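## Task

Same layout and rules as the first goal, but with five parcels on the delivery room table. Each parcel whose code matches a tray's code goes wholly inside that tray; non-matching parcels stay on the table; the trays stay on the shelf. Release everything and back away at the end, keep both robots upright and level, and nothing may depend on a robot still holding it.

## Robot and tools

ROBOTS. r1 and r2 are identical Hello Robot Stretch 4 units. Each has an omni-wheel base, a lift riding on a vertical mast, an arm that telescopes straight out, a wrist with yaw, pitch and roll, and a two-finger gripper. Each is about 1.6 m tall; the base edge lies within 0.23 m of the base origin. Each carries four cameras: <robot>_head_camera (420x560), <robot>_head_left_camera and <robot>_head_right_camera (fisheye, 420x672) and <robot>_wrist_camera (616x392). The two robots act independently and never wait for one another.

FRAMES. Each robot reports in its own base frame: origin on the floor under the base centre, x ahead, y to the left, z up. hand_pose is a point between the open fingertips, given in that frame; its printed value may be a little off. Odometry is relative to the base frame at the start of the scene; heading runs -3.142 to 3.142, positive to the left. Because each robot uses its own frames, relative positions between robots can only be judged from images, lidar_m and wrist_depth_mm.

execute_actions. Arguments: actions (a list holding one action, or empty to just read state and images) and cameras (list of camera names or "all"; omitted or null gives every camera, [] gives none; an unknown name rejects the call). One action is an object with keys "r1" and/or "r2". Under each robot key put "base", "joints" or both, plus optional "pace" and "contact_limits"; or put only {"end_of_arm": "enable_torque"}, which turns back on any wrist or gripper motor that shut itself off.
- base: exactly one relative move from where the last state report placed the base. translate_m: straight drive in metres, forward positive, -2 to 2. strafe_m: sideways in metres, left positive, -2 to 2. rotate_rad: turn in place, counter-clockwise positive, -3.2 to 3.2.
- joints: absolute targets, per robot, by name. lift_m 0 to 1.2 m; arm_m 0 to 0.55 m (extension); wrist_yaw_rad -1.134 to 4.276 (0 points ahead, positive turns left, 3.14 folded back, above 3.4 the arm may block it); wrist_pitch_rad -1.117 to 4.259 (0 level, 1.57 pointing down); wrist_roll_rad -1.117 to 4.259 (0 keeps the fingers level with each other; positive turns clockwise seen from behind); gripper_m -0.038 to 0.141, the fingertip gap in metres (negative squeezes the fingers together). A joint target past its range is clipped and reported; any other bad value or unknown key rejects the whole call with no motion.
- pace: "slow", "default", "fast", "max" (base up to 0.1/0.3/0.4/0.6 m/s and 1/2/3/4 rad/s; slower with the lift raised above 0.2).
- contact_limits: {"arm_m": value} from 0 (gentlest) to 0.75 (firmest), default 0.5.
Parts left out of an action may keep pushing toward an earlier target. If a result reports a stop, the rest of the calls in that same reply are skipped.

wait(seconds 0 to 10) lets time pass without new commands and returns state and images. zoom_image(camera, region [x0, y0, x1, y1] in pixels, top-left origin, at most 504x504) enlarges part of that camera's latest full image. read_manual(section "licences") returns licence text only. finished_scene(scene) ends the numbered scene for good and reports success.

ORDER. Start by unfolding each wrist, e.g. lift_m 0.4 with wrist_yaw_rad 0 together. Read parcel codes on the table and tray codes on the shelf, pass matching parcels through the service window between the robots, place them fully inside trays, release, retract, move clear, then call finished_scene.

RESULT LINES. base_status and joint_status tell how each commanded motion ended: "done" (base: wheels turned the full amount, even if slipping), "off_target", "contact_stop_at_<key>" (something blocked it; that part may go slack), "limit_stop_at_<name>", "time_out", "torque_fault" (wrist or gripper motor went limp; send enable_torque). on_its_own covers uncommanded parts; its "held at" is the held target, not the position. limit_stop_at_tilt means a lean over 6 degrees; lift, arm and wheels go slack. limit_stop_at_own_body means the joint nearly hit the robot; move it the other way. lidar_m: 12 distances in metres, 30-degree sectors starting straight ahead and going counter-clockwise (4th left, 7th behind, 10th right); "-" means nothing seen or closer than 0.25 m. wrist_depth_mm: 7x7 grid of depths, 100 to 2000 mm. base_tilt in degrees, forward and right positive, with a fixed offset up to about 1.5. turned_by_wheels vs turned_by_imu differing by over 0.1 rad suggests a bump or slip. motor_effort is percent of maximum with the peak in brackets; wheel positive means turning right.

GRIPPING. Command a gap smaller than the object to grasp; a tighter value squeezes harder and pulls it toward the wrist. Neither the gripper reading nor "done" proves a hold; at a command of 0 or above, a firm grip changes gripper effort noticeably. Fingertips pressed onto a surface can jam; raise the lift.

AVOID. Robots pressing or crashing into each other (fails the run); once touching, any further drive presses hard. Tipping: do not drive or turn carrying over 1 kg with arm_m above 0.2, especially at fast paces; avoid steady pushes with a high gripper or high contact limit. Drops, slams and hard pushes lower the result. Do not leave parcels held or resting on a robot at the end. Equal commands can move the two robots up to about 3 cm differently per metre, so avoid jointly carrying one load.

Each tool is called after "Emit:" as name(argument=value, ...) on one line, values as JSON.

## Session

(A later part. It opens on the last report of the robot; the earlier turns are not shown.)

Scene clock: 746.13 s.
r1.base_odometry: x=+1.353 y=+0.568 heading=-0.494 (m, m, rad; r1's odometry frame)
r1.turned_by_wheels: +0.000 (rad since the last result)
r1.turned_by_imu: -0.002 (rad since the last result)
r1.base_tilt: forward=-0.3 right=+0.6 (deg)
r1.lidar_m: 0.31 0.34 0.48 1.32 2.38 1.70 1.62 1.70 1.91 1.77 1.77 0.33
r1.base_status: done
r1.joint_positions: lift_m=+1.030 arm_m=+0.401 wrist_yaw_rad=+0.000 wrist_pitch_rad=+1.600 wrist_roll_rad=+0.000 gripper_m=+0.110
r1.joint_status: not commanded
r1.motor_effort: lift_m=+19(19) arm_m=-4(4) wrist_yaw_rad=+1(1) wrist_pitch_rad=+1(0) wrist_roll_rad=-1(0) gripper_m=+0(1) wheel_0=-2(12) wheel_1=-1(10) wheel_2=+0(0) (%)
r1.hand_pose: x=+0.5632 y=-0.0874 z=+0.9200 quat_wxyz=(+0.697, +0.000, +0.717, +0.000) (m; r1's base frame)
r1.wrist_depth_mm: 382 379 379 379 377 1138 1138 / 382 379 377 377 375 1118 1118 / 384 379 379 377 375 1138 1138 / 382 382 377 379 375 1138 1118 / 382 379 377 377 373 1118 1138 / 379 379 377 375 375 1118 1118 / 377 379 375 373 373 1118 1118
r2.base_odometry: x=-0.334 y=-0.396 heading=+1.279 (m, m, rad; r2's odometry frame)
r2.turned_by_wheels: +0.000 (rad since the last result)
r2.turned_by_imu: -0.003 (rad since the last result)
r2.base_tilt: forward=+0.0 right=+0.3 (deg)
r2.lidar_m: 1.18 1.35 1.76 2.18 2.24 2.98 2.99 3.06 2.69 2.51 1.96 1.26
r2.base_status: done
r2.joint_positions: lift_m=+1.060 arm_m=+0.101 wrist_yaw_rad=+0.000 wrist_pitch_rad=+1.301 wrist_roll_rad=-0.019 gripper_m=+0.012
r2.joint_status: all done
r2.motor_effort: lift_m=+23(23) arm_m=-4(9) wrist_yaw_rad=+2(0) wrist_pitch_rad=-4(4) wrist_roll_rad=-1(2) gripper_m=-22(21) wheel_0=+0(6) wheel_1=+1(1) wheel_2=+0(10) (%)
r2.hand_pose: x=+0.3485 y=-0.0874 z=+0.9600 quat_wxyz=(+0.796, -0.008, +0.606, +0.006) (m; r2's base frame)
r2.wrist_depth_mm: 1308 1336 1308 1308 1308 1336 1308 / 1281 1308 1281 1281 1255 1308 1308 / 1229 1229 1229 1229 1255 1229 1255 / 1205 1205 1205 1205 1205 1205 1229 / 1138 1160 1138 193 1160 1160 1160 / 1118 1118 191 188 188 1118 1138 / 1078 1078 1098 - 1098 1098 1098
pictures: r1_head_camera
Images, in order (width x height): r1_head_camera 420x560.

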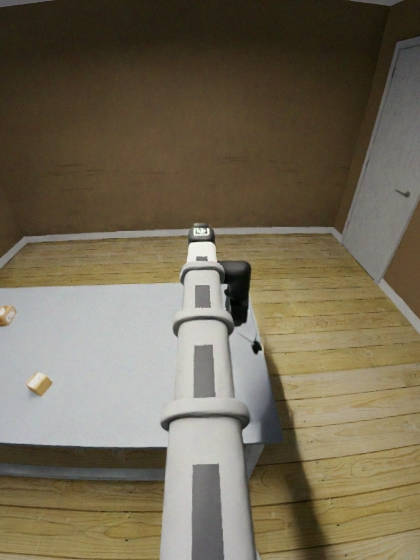

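Emit:
execute_actions(actions=[{"r1": {"base": {"strafe_m": 0.68}, "joints": {"arm_m": 0.365, "lift_m": 0.985}, "pace": "max"}, "r2": {"base": {"rotate_rad": -3.091}, "joints": {"lift_m": 0.35, "wrist_roll_rad": 0.0}, "pace": "max"}}], cameras=["r1_head_camera", "r1_wrist_camera", "r2_head_camera"])

Scene clock: 760.77 s.
r1.base_odometry: x=+1.675 y=+1.166 heading=-0.494 (m, m, rad; r1's odometry frame)
r1.turned_by_wheels: +0.000 (rad since the last result)
r1.turned_by_imu: -0.002 (rad since the last result)
r1.base_tilt: forward=-0.3 right=+0.7 (deg)
r1.lidar_m: 0.31 0.33 0.44 1.75 1.86 1.73 1.64 1.71 2.36 2.45 0.46 0.34
r1.base_status: done
r1.joint_positions: lift_m=+0.985 arm_m=+0.366 wrist_yaw_rad=+0.000 wrist_pitch_rad=+1.600 wrist_roll_rad=+0.000 gripper_m=+0.110
r1.joint_status: all done
r1.motor_effort: lift_m=+19(20) arm_m=-4(2) wrist_yaw_rad=+1(1) wrist_pitch_rad=+1(1) wrist_roll_rad=+1(3) gripper_m=+1(2) wheel_0=-2(11) wheel_1=-1(8) wheel_2=+0(0) (%)
r1.hand_pose: x=+0.5282 y=-0.0874 z=+0.8750 quat_wxyz=(+0.697, +0.000, +0.717, +0.000) (m; r1's base frame)
r1.wrist_depth_mm: 336 334 334 334 330 330 329 / 336 336 334 332 330 330 329 / 338 336 334 330 330 329 327 / 336 334 332 330 330 329 327 / 334 334 332 330 329 327 327 / 336 334 332 281 329 327 327 / 332 332 332 332 329 327 329
r2.base_odometry: x=-0.334 y=-0.396 heading=-1.812 (m, m, rad; r2's odometry frame)
r2.turned_by_wheels: -3.091 (rad since the last result)
r2.turned_by_imu: -3.114 (rad since the last result)
r2.base_tilt: forward=+0.0 right=+0.3 (deg)
r2.lidar_m: 2.52 3.11 2.65 2.53 1.86 1.26 1.22 1.35 1.91 2.18 2.29 3.07
r2.base_status: done
r2.joint_positions: lift_m=+0.350 arm_m=+0.101 wrist_yaw_rad=+0.000 wrist_pitch_rad=+1.301 wrist_roll_rad=-0.001 gripper_m=+0.012
r2.joint_status: all done
r2.motor_effort: lift_m=+18(20) arm_m=-4(5) wrist_yaw_rad=+1(2) wrist_pitch_rad=-5(4) wrist_roll_rad=+3(1) gripper_m=-21(22) wheel_0=+2(7) wheel_1=+1(0) wheel_2=+1(6) (%)
r2.hand_pose: x=+0.3486 y=-0.0874 z=+0.2503 quat_wxyz=(+0.796, +0.000, +0.606, +0.000) (m; r2's base frame)
r2.wrist_depth_mm: 549 544 549 549 549 554 549 / 525 525 530 525 525 530 530 / 512 508 508 508 512 512 512 / 492 492 488 488 492 492 496 / 477 473 477 193 477 480 477 / 459 455 191 187 188 466 462 / 442 445 449 - 449 445 449
pictures: r1_head_camera, r1_wrist_camera, r2_head_camera
Images, in order (width x height): r1_head_camera 420x560, r1_wrist_camera 616x392, r2_head_camera 420x560.

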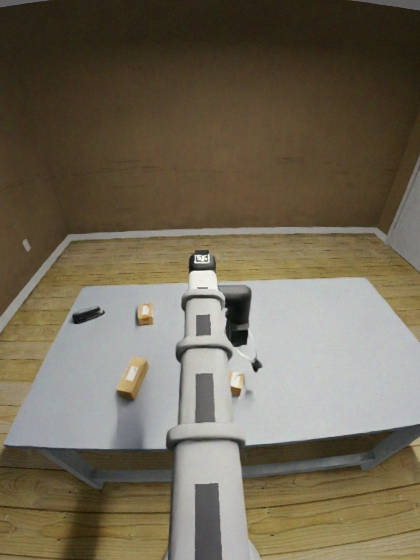

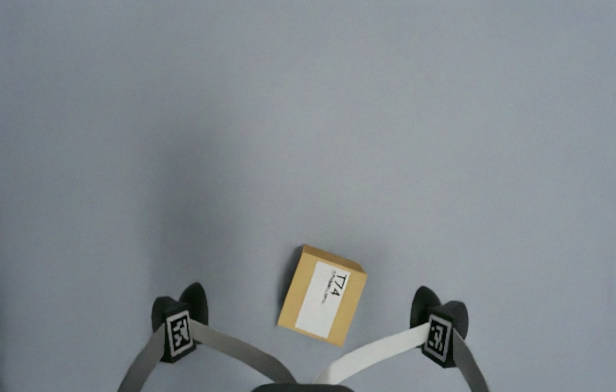

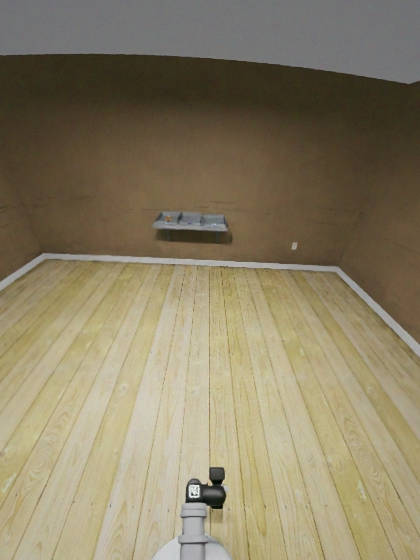

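Emit:
zoom_image(camera="r1_head_camera", region=[105, 295, 175, 405])

Emit:
zoom_image(camera="r2_head_camera", region=[145, 195, 245, 250])

Region (105, 295, 175, 405) of r1_head_camera's 420x560 image, scaled by 4.582, with more detail than that image has; it fills the left 321 columns of this view, and the rest is white.

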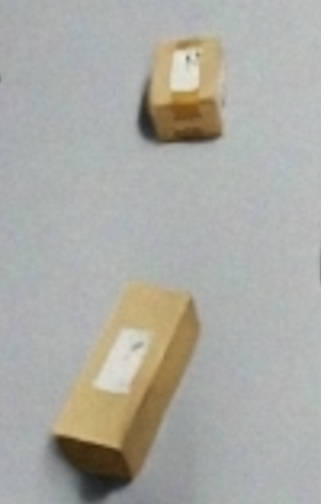

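Region (145, 195, 245, 250) of r2_head_camera's 420x560 image, scaled by 5.040, with more detail than that image has; it fills the top 277 rows of this view, and the rest is white.

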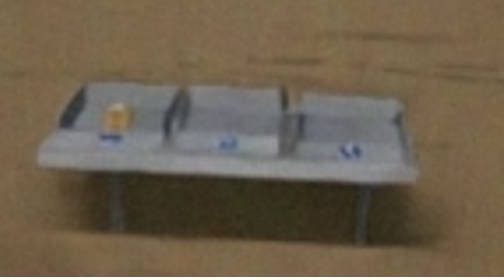

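Emit:
execute_actions(actions=[{"r1": {"base": {"strafe_m": 0.41}, "joints": {"arm_m": 0.545, "lift_m": 1.0, "wrist_roll_rad": 1.57}, "pace": "default"}, "r2": {"base": {"translate_m": 2.0}, "joints": {"lift_m": 1.0, "arm_m": 0.3}, "pace": "max"}}], cameras=["r1_wrist_camera", "r2_wrist_camera", "r2_head_camera"])

Scene clock: 784.27 s.
r1.base_odometry: x=+1.870 y=+1.527 heading=-0.494 (m, m, rad; r1's odometry frame)
r1.turned_by_wheels: +0.000 (rad since the last result)
r1.turned_by_imu: -0.001 (rad since the last result)
r1.base_tilt: forward=-0.3 right=+0.7 (deg)
r1.lidar_m: 0.30 0.33 1.42 1.33 1.42 1.72 1.64 1.72 2.37 1.35 0.47 0.34
r1.base_status: done
r1.joint_positions: lift_m=+1.000 arm_m=+0.544 wrist_yaw_rad=+0.000 wrist_pitch_rad=+1.600 wrist_roll_rad=+1.570 gripper_m=+0.110
r1.joint_status: all done
r1.motor_effort: lift_m=+23(26) arm_m=+5(3) wrist_yaw_rad=+0(1) wrist_pitch_rad=+1(1) wrist_roll_rad=+1(8) gripper_m=-3(0) wheel_0=-1(12) wheel_1=+1(9) wheel_2=+0(1) (%)
r1.hand_pose: x=+0.7067 y=-0.0874 z=+0.8896 quat_wxyz=(+0.493, +0.492, +0.508, -0.507) (m; r1's base frame)
r1.wrist_depth_mm: 349 351 353 353 355 359 362 / 345 347 349 353 355 355 355 / 343 347 349 351 349 353 355 / 342 296 347 349 349 298 301 / 340 343 345 345 347 349 351 / 338 340 343 343 345 347 349 / 340 336 340 342 343 345 347
r2.base_odometry: x=-0.811 y=-2.338 heading=-1.812 (m, m, rad; r2's odometry frame)
r2.turned_by_wheels: +0.000 (rad since the last result)
r2.turned_by_imu: +0.006 (rad since the last result)
r2.base_tilt: forward=+0.1 right=+0.2 (deg)
r2.lidar_m: 0.50 0.57 0.79 2.51 2.63 3.44 3.37 3.11 2.27 2.20 1.39 0.57
r2.base_status: done
r2.joint_positions: lift_m=+1.000 arm_m=+0.299 wrist_yaw_rad=+0.000 wrist_pitch_rad=+1.301 wrist_roll_rad=-0.001 gripper_m=+0.012
r2.joint_status: all done
r2.motor_effort: lift_m=+22(30) arm_m=+5(2) wrist_yaw_rad=+1(1) wrist_pitch_rad=-3(5) wrist_roll_rad=+3(2) gripper_m=-23(23) wheel_0=+0(8) wheel_1=+0(9) wheel_2=+1(13) (%)
r2.hand_pose: x=+0.5471 y=-0.0874 z=+0.9000 quat_wxyz=(+0.796, +0.000, +0.605, +0.000) (m; r2's base frame)
r2.wrist_depth_mm: 418 418 413 421 418 415 661 / 399 402 397 402 404 397 831 / 389 389 384 389 389 384 1118 / 373 373 370 375 375 373 1138 / 364 368 366 193 359 366 1118 / 1060 1060 191 188 189 1060 1060 / 1025 1025 1042 - 1042 1025 1025
pictures: r1_wrist_camera, r2_head_camera, r2_wrist_camera
Images, in order (width x height): r1_wrist_camera 616x392, r2_head_camera 420x560, r2_wrist_camera 616x392.

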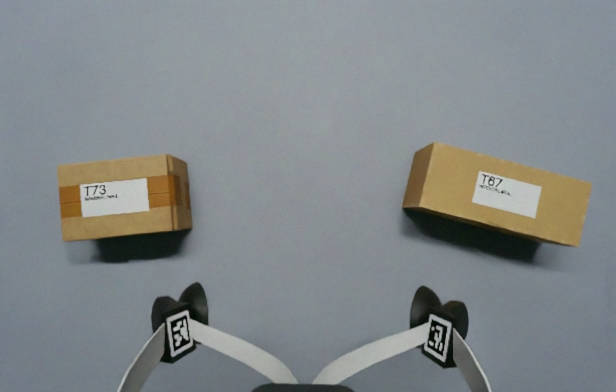

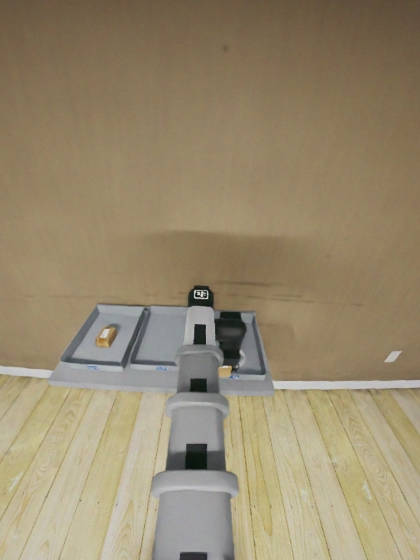

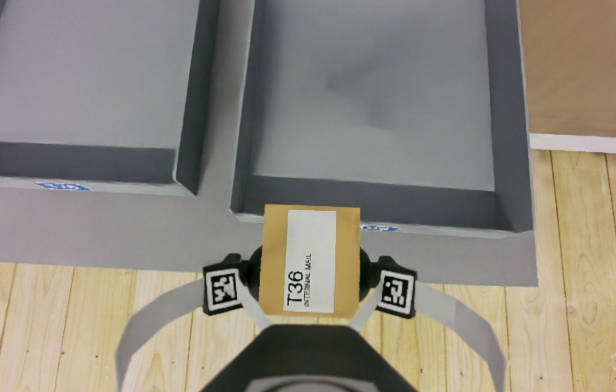

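Emit:
zoom_image(camera="r1_wrist_camera", region=[50, 140, 200, 260])

Emit:
zoom_image(camera="r1_wrist_camera", region=[440, 150, 580, 240])

Emit:
zoom_image(camera="r2_head_camera", region=[40, 295, 200, 395])

Region (50, 140, 200, 260) of r1_wrist_camera's 616x392 image, scaled by 3.360; it fills the top 403 rows of this view, and the rest is white.

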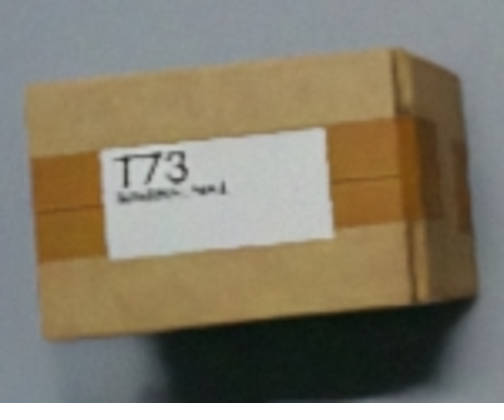

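Region (440, 150, 580, 240) of r1_wrist_camera's 616x392 image, scaled by 3.600; it fills the top 324 rows of this view, and the rest is white.

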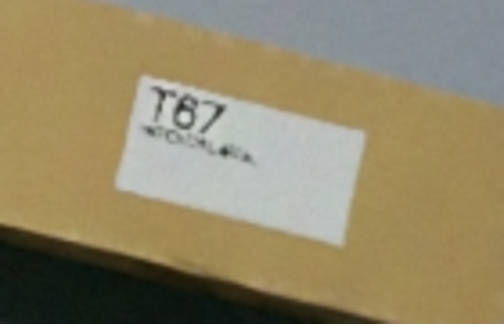

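Region (40, 295, 200, 395) of r2_head_camera's 420x560 image, scaled by 3.150, with more detail than that image has; it fills the top 315 rows of this view, and the rest is white.

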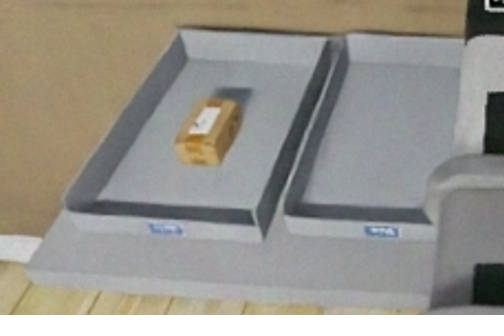

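Emit:
execute_actions(actions=[{"r1": {"base": {"translate_m": -0.2}, "joints": {"arm_m": 0.1, "lift_m": 1.03}, "pace": "fast"}, "r2": {"base": {"strafe_m": -0.064}, "joints": {"arm_m": 0.51, "wrist_roll_rad": 0.06}, "pace": "fast"}}], cameras=["r2_wrist_camera", "r1_head_camera"])

Scene clock: 804.50 s.
r1.base_odometry: x=+1.693 y=+1.622 heading=-0.495 (m, m, rad; r1's odometry frame)
r1.turned_by_wheels: -0.001 (rad since the last result)
r1.turned_by_imu: +0.000 (rad since the last result)
r1.base_tilt: forward=-0.3 right=+0.6 (deg)
r1.lidar_m: 0.51 0.54 1.42 1.36 1.42 1.53 1.43 1.52 2.07 2.92 0.77 0.58
r1.base_status: done
r1.joint_positions: lift_m=+1.030 arm_m=+0.101 wrist_yaw_rad=+0.000 wrist_pitch_rad=+1.600 wrist_roll_rad=+1.570 gripper_m=+0.110
r1.joint_status: all done
r1.motor_effort: lift_m=+24(22) arm_m=-4(6) wrist_yaw_rad=+1(0) wrist_pitch_rad=+0(0) wrist_roll_rad=+0(3) gripper_m=-2(3) wheel_0=-3(8) wheel_1=-1(6) wheel_2=-2(11) (%)
r1.hand_pose: x=+0.2632 y=-0.0874 z=+0.9196 quat_wxyz=(+0.493, +0.492, +0.508, -0.507) (m; r1's base frame)
r1.wrist_depth_mm: 389 1138 1160 1160 1182 1182 1160 / 392 1160 1160 1160 1160 1160 1205 / 392 1118 1138 1160 1182 1182 1160 / 389 1118 1118 1138 960 1118 1182 / 392 1118 1118 1138 931 917 1138 / 387 1118 1118 1118 917 1138 1160 / 387 778 1118 1118 1118 1138 1160
r2.base_odometry: x=-0.873 y=-2.323 heading=-1.812 (m, m, rad; r2's odometry frame)
r2.turned_by_wheels: +0.000 (rad since the last result)
r2.turned_by_imu: -0.001 (rad since the last result)
r2.base_tilt: forward=+0.1 right=+0.3 (deg)
r2.lidar_m: 0.52 0.54 0.81 2.58 2.70 3.46 3.37 3.02 2.21 2.13 1.35 0.54
r2.base_status: done
r2.joint_positions: lift_m=+1.000 arm_m=+0.509 wrist_yaw_rad=+0.000 wrist_pitch_rad=+1.301 wrist_roll_rad=+0.059 gripper_m=+0.012
r2.joint_status: all done
r2.motor_effort: lift_m=+22(23) arm_m=+5(4) wrist_yaw_rad=+1(3) wrist_pitch_rad=-4(3) wrist_roll_rad=+1(5) gripper_m=-22(22) wheel_0=-1(10) wheel_1=+1(5) wheel_2=+0(2) (%)
r2.hand_pose: x=+0.7571 y=-0.0874 z=+0.9000 quat_wxyz=(+0.796, +0.024, +0.605, -0.018) (m; r2's base frame)
r2.wrist_depth_mm: 368 373 377 379 379 379 379 / 397 399 379 377 377 459 488 / 392 370 389 387 387 640 683 / 379 368 375 375 373 904 1098 / 364 327 359 193 362 1078 1078 / 353 301 191 188 189 353 1060 / 342 301 343 - 340 334 1008
pictures: r1_head_camera, r2_wrist_camera
Images, in order (width x height): r1_head_camera 420x560, r2_wrist_camera 616x392.

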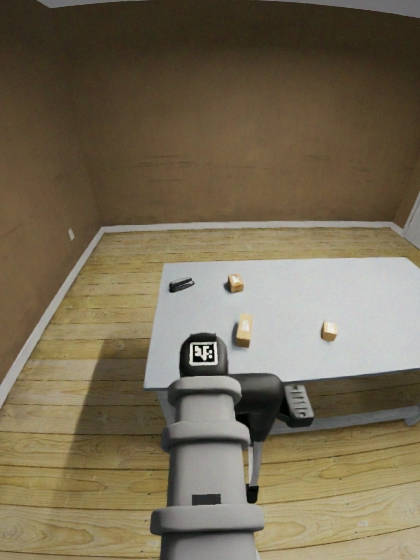

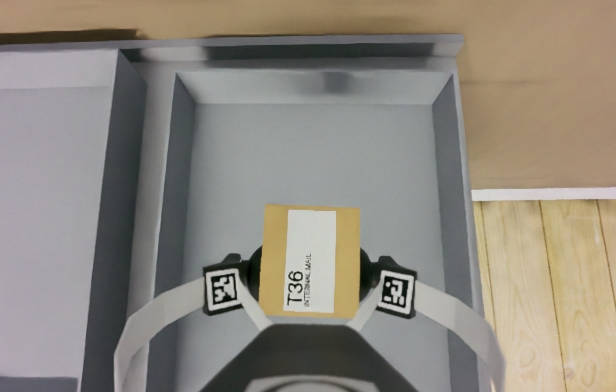

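Emit:
execute_actions(actions=[{"r2": {"joints": {"lift_m": 0.892}, "pace": "fast"}}], cameras=[])

Emit:
execute_actions(actions=[{"r2": {"joints": {"gripper_m": 0.07}}}], cameras=["r2_wrist_camera"])

Scene clock: 814.10 s.
r1.base_odometry: x=+1.693 y=+1.622 heading=-0.495 (m, m, rad; r1's odometry frame)
r1.turned_by_wheels: +0.000 (rad since the last result)
r1.turned_by_imu: +0.000 (rad since the last result)
r1.base_tilt: forward=-0.3 right=+0.6 (deg)
r1.lidar_m: 0.50 0.54 1.42 1.35 1.39 1.52 1.43 1.51 2.06 2.90 0.77 0.57
r1.base_status: not commanded
r1.joint_positions: lift_m=+1.030 arm_m=+0.101 wrist_yaw_rad=+0.000 wrist_pitch_rad=+1.600 wrist_roll_rad=+1.570 gripper_m=+0.110
r1.joint_status: not commanded
r1.motor_effort: lift_m=+24(24) arm_m=-4(5) wrist_yaw_rad=+1(1) wrist_pitch_rad=+0(1) wrist_roll_rad=+1(3) gripper_m=-2(1) wheel_0=-3(3) wheel_1=-1(1) wheel_2=-2(2) (%)
r1.hand_pose: x=+0.2632 y=-0.0874 z=+0.9196 quat_wxyz=(+0.493, +0.492, +0.508, -0.507) (m; r1's base frame)
r1.wrist_depth_mm: 392 1160 1160 1160 1160 1160 1182 / 387 1160 1160 1182 1182 1160 1160 / 389 1138 1138 1138 1182 1138 1160 / 392 1118 1138 1138 946 1160 1182 / 389 1118 1118 1138 931 931 1160 / 389 1118 1138 1118 904 1138 1182 / 387 768 1118 1138 1118 1138 1138
r2.base_odometry: x=-0.873 y=-2.323 heading=-1.812 (m, m, rad; r2's odometry frame)
r2.turned_by_wheels: +0.000 (rad since the last result)
r2.turned_by_imu: +0.000 (rad since the last result)
r2.base_tilt: forward=+0.1 right=+0.3 (deg)
r2.lidar_m: 0.51 0.55 0.79 2.59 2.70 3.44 3.37 2.99 2.23 2.14 1.41 0.55
r2.base_status: not commanded
r2.joint_positions: lift_m=+0.892 arm_m=+0.509 wrist_yaw_rad=+0.000 wrist_pitch_rad=+1.301 wrist_roll_rad=+0.059 gripper_m=+0.012
r2.joint_status: all done
r2.motor_effort: lift_m=+17(24) arm_m=+4(5) wrist_yaw_rad=+1(2) wrist_pitch_rad=-3(3) wrist_roll_rad=+1(1) gripper_m=-25(24) wheel_0=-1(1) wheel_1=+2(1) wheel_2=+0(0) (%)
r2.hand_pose: x=+0.7570 y=-0.0874 z=+0.7924 quat_wxyz=(+0.795, +0.024, +0.605, -0.018) (m; r2's base frame)
r2.wrist_depth_mm: 257 267 279 278 277 254 379 / 252 276 285 285 285 274 488 / 252 258 274 276 273 270 691 / 245 259 265 265 266 260 960 / 234 253 257 193 256 253 976 / 227 226 191 188 189 236 580 / 220 233 243 - 241 236 208
pictures: none
No camera images: the call's "cameras" was empty. Leave "cameras" out to get every camera's image.

Scene clock: 815.47 s.
r1.base_odometry: x=+1.693 y=+1.622 heading=-0.495 (m, m, rad; r1's odometry frame)
r1.turned_by_wheels: +0.000 (rad since the last result)
r1.turned_by_imu: +0.000 (rad since the last result)
r1.base_tilt: forward=-0.2 right=+0.6 (deg)
r1.lidar_m: 0.50 0.54 1.41 1.35 1.41 1.50 1.46 1.53 2.06 2.92 0.77 0.59
r1.base_status: not commanded
r1.joint_positions: lift_m=+1.030 arm_m=+0.101 wrist_yaw_rad=+0.000 wrist_pitch_rad=+1.600 wrist_roll_rad=+1.570 gripper_m=+0.110
r1.joint_status: not commanded
r1.motor_effort: lift_m=+24(24) arm_m=-4(4) wrist_yaw_rad=+1(1) wrist_pitch_rad=-1(0) wrist_roll_rad=-1(1) gripper_m=+1(0) wheel_0=-3(3) wheel_1=-1(1) wheel_2=-3(2) (%)
r1.hand_pose: x=+0.2632 y=-0.0874 z=+0.9196 quat_wxyz=(+0.493, +0.492, +0.508, -0.507) (m; r1's base frame)
r1.wrist_depth_mm: 389 1138 1182 1160 1182 1205 1160 / 392 1138 1160 1138 1182 1160 1160 / 389 1138 1138 1138 1138 1138 1182 / 392 1160 1138 1138 960 1182 1138 / 389 1118 1138 1138 917 931 1160 / 387 1098 1118 1138 917 1138 1160 / 389 778 1098 1118 1118 1138 1138
r2.base_odometry: x=-0.873 y=-2.323 heading=-1.812 (m, m, rad; r2's odometry frame)
r2.turned_by_wheels: +0.000 (rad since the last result)
r2.turned_by_imu: +0.000 (rad since the last result)
r2.base_tilt: forward=+0.0 right=+0.3 (deg)
r2.lidar_m: 0.52 0.57 0.80 2.59 2.72 3.41 3.38 3.01 2.22 2.14 1.36 0.56
r2.base_status: not commanded
r2.joint_positions: lift_m=+0.892 arm_m=+0.509 wrist_yaw_rad=+0.000 wrist_pitch_rad=+1.301 wrist_roll_rad=+0.059 gripper_m=+0.070
r2.joint_status: all done
r2.motor_effort: lift_m=+17(18) arm_m=+4(4) wrist_yaw_rad=+1(2) wrist_pitch_rad=-4(4) wrist_roll_rad=+2(1) gripper_m=-2(24) wheel_0=-1(1) wheel_1=+2(2) wheel_2=+0(0) (%)
r2.hand_pose: x=+0.7570 y=-0.0874 z=+0.7924 quat_wxyz=(+0.795, +0.024, +0.605, -0.018) (m; r2's base frame)
r2.wrist_depth_mm: 258 267 278 278 277 254 377 / 253 276 286 285 285 276 492 / 253 259 276 274 274 270 683 / 245 258 266 265 264 259 960 / 234 254 256 206 256 254 976 / 227 241 246 201 216 244 580 / 220 232 243 - 241 235 208
pictures: r2_wrist_camera
Images, in order (width x height): r2_wrist_camera 616x392.

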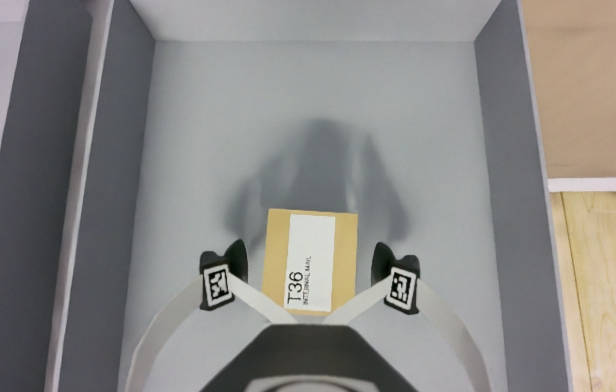

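Emit:
execute_actions(actions=[{"r2": {"joints": {"lift_m": 0.97}, "pace": "max"}}], cameras=[])

Emit:
execute_actions(actions=[{"r2": {"base": {"translate_m": -0.2}, "joints": {"arm_m": 0.08, "wrist_pitch_rad": 0.85, "wrist_roll_rad": 0.0}, "pace": "max"}}], cameras=["r2_wrist_camera", "r2_head_camera", "r1_head_camera"])

Scene clock: 825.57 s.
r1.base_odometry: x=+1.693 y=+1.622 heading=-0.495 (m, m, rad; r1's odometry frame)
r1.turned_by_wheels: +0.000 (rad since the last result)
r1.turned_by_imu: +0.000 (rad since the last result)
r1.base_tilt: forward=-0.3 right=+0.7 (deg)
r1.lidar_m: 0.49 0.54 1.42 1.35 1.40 1.49 1.44 1.49 2.07 2.91 0.75 0.57
r1.base_status: not commanded
r1.joint_positions: lift_m=+1.030 arm_m=+0.101 wrist_yaw_rad=+0.000 wrist_pitch_rad=+1.600 wrist_roll_rad=+1.570 gripper_m=+0.110
r1.joint_status: not commanded
r1.motor_effort: lift_m=+24(24) arm_m=-4(4) wrist_yaw_rad=+2(2) wrist_pitch_rad=-1(0) wrist_roll_rad=+1(1) gripper_m=-1(0) wheel_0=-3(3) wheel_1=-1(1) wheel_2=-3(3) (%)
r1.hand_pose: x=+0.2632 y=-0.0874 z=+0.9196 quat_wxyz=(+0.493, +0.492, +0.508, -0.507) (m; r1's base frame)
r1.wrist_depth_mm: 392 1138 1160 1160 1182 1182 1182 / 389 1138 1160 1160 1160 1182 1160 / 392 1160 1160 1138 1138 1160 1182 / 389 1138 1138 1118 976 1160 1160 / 392 1138 1138 1118 931 917 1138 / 387 1118 1118 1138 917 1118 1138 / 384 778 1118 1098 1098 1118 1160
r2.base_odometry: x=-0.873 y=-2.323 heading=-1.812 (m, m, rad; r2's odometry frame)
r2.turned_by_wheels: +0.000 (rad since the last result)
r2.turned_by_imu: +0.000 (rad since the last result)
r2.base_tilt: forward=+0.0 right=+0.4 (deg)
r2.lidar_m: 0.51 0.57 0.79 2.58 2.71 3.39 3.36 3.01 2.22 2.13 1.39 0.55
r2.base_status: not commanded
r2.joint_positions: lift_m=+0.970 arm_m=+0.509 wrist_yaw_rad=+0.000 wrist_pitch_rad=+1.301 wrist_roll_rad=+0.059 gripper_m=+0.070
r2.joint_status: all done
r2.motor_effort: lift_m=+22(25) arm_m=+4(5) wrist_yaw_rad=+1(1) wrist_pitch_rad=-1(3) wrist_roll_rad=+1(2) gripper_m=-3(3) wheel_0=-1(1) wheel_1=+1(2) wheel_2=+0(0) (%)
r2.hand_pose: x=+0.7571 y=-0.0874 z=+0.8700 quat_wxyz=(+0.796, +0.024, +0.605, -0.018) (m; r2's base frame)
r2.wrist_depth_mm: 342 359 359 362 359 379 379 / 368 325 357 357 355 436 488 / 359 327 355 357 355 591 683 / 347 322 345 343 343 347 1078 / 332 322 334 286 330 330 1060 / 324 301 320 277 216 319 1042 / 312 301 315 - 314 306 1008
pictures: none
No camera images: the call's "cameras" was empty. Leave "cameras" out to get every camera's image.

Scene clock: 827.47 s.
r1.base_odometry: x=+1.693 y=+1.622 heading=-0.495 (m, m, rad; r1's odometry frame)
r1.turned_by_wheels: +0.000 (rad since the last result)
r1.turned_by_imu: +0.000 (rad since the last result)
r1.base_tilt: forward=-0.3 right=+0.6 (deg)
r1.lidar_m: 0.48 0.53 1.38 1.33 1.41 1.52 1.45 1.51 2.07 2.89 0.74 0.58
r1.base_status: not commanded
r1.joint_positions: lift_m=+1.030 arm_m=+0.101 wrist_yaw_rad=+0.000 wrist_pitch_rad=+1.600 wrist_roll_rad=+1.570 gripper_m=+0.110
r1.joint_status: not commanded
r1.motor_effort: lift_m=+24(24) arm_m=-4(4) wrist_yaw_rad=+2(1) wrist_pitch_rad=+0(1) wrist_roll_rad=+1(0) gripper_m=+2(1) wheel_0=-3(3) wheel_1=-1(1) wheel_2=-2(2) (%)
r1.hand_pose: x=+0.2632 y=-0.0874 z=+0.9196 quat_wxyz=(+0.493, +0.492, +0.508, -0.507) (m; r1's base frame)
r1.wrist_depth_mm: 389 1138 1160 1160 1182 1160 1182 / 392 1138 1160 1138 1182 1182 1182 / 389 1160 1160 1138 1138 1160 1160 / 389 1138 1118 1138 960 1160 1182 / 389 1118 1138 1160 931 931 1160 / 389 1118 1118 1118 917 1118 1160 / 387 778 1118 1138 1098 1138 1138
r2.base_odometry: x=-0.825 y=-2.129 heading=-1.812 (m, m, rad; r2's odometry frame)
r2.turned_by_wheels: +0.000 (rad since the last result)
r2.turned_by_imu: -0.001 (rad since the last result)
r2.base_tilt: forward=+0.0 right=+0.4 (deg)
r2.lidar_m: 0.71 0.75 1.72 2.58 2.74 3.24 3.15 3.03 2.21 2.12 1.67 0.76
r2.base_status: done
r2.joint_positions: lift_m=+0.970 arm_m=+0.081 wrist_yaw_rad=+0.000 wrist_pitch_rad=+0.852 wrist_roll_rad=+0.001 gripper_m=+0.070
r2.joint_status: all done
r2.motor_effort: lift_m=+22(22) arm_m=-4(9) wrist_yaw_rad=+4(1) wrist_pitch_rad=-7(12) wrist_roll_rad=-2(4) gripper_m=-3(4) wheel_0=-2(8) wheel_1=+0(9) wheel_2=+0(14) (%)
r2.hand_pose: x=+0.4416 y=-0.0875 z=+0.9310 quat_wxyz=(+0.911, +0.000, +0.413, +0.000) (m; r2's base frame)
r2.wrist_depth_mm: 668 715 699 732 831 866 854 / 580 591 585 621 640 960 960 / 569 564 569 564 569 1138 1098 / 1366 1336 1336 1366 1336 1336 1281 / 1255 1255 1255 1281 1281 1308 1281 / 1160 1138 1098 1138 216 1182 1182 / 1025 1025 1060 - 1098 1042 1060
pictures: r1_head_camera, r2_head_camera, r2_wrist_camera
Images, in order (width x height): r1_head_camera 420x560, r2_head_camera 420x560, r2_wrist_camera 616x392.

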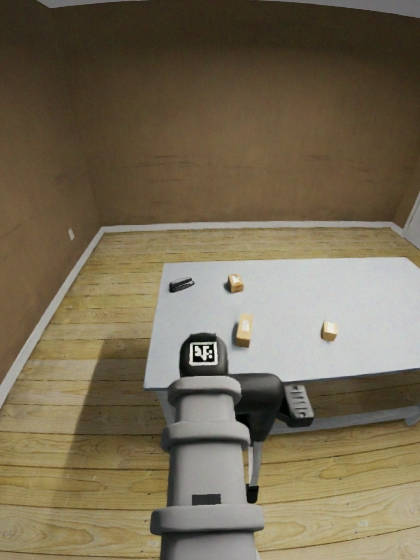

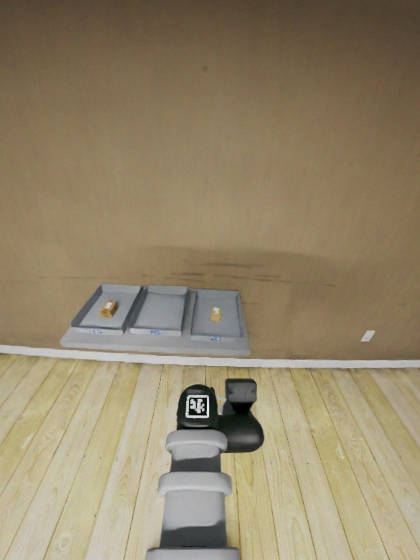

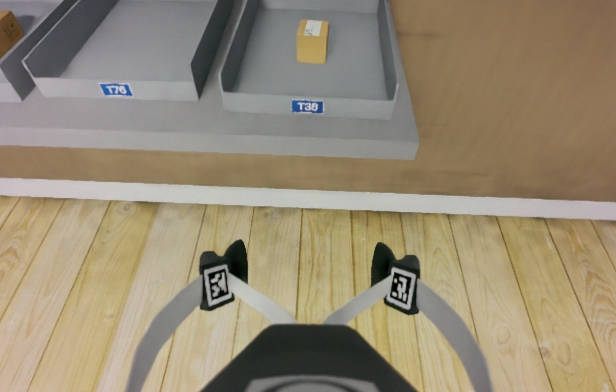

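Emit:
zoom_image(camera="r2_wrist_camera", region=[80, 70, 350, 125])

Region (80, 70, 350, 125) of r2_wrist_camera's 616x392 image, scaled by 1.867; it fills the top 103 rows of this view, and the rest is white.

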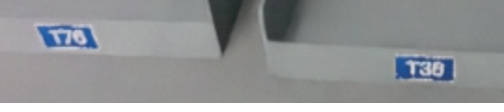

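Emit:
finished_scene(scene=2)

The scene is finished: the task was done.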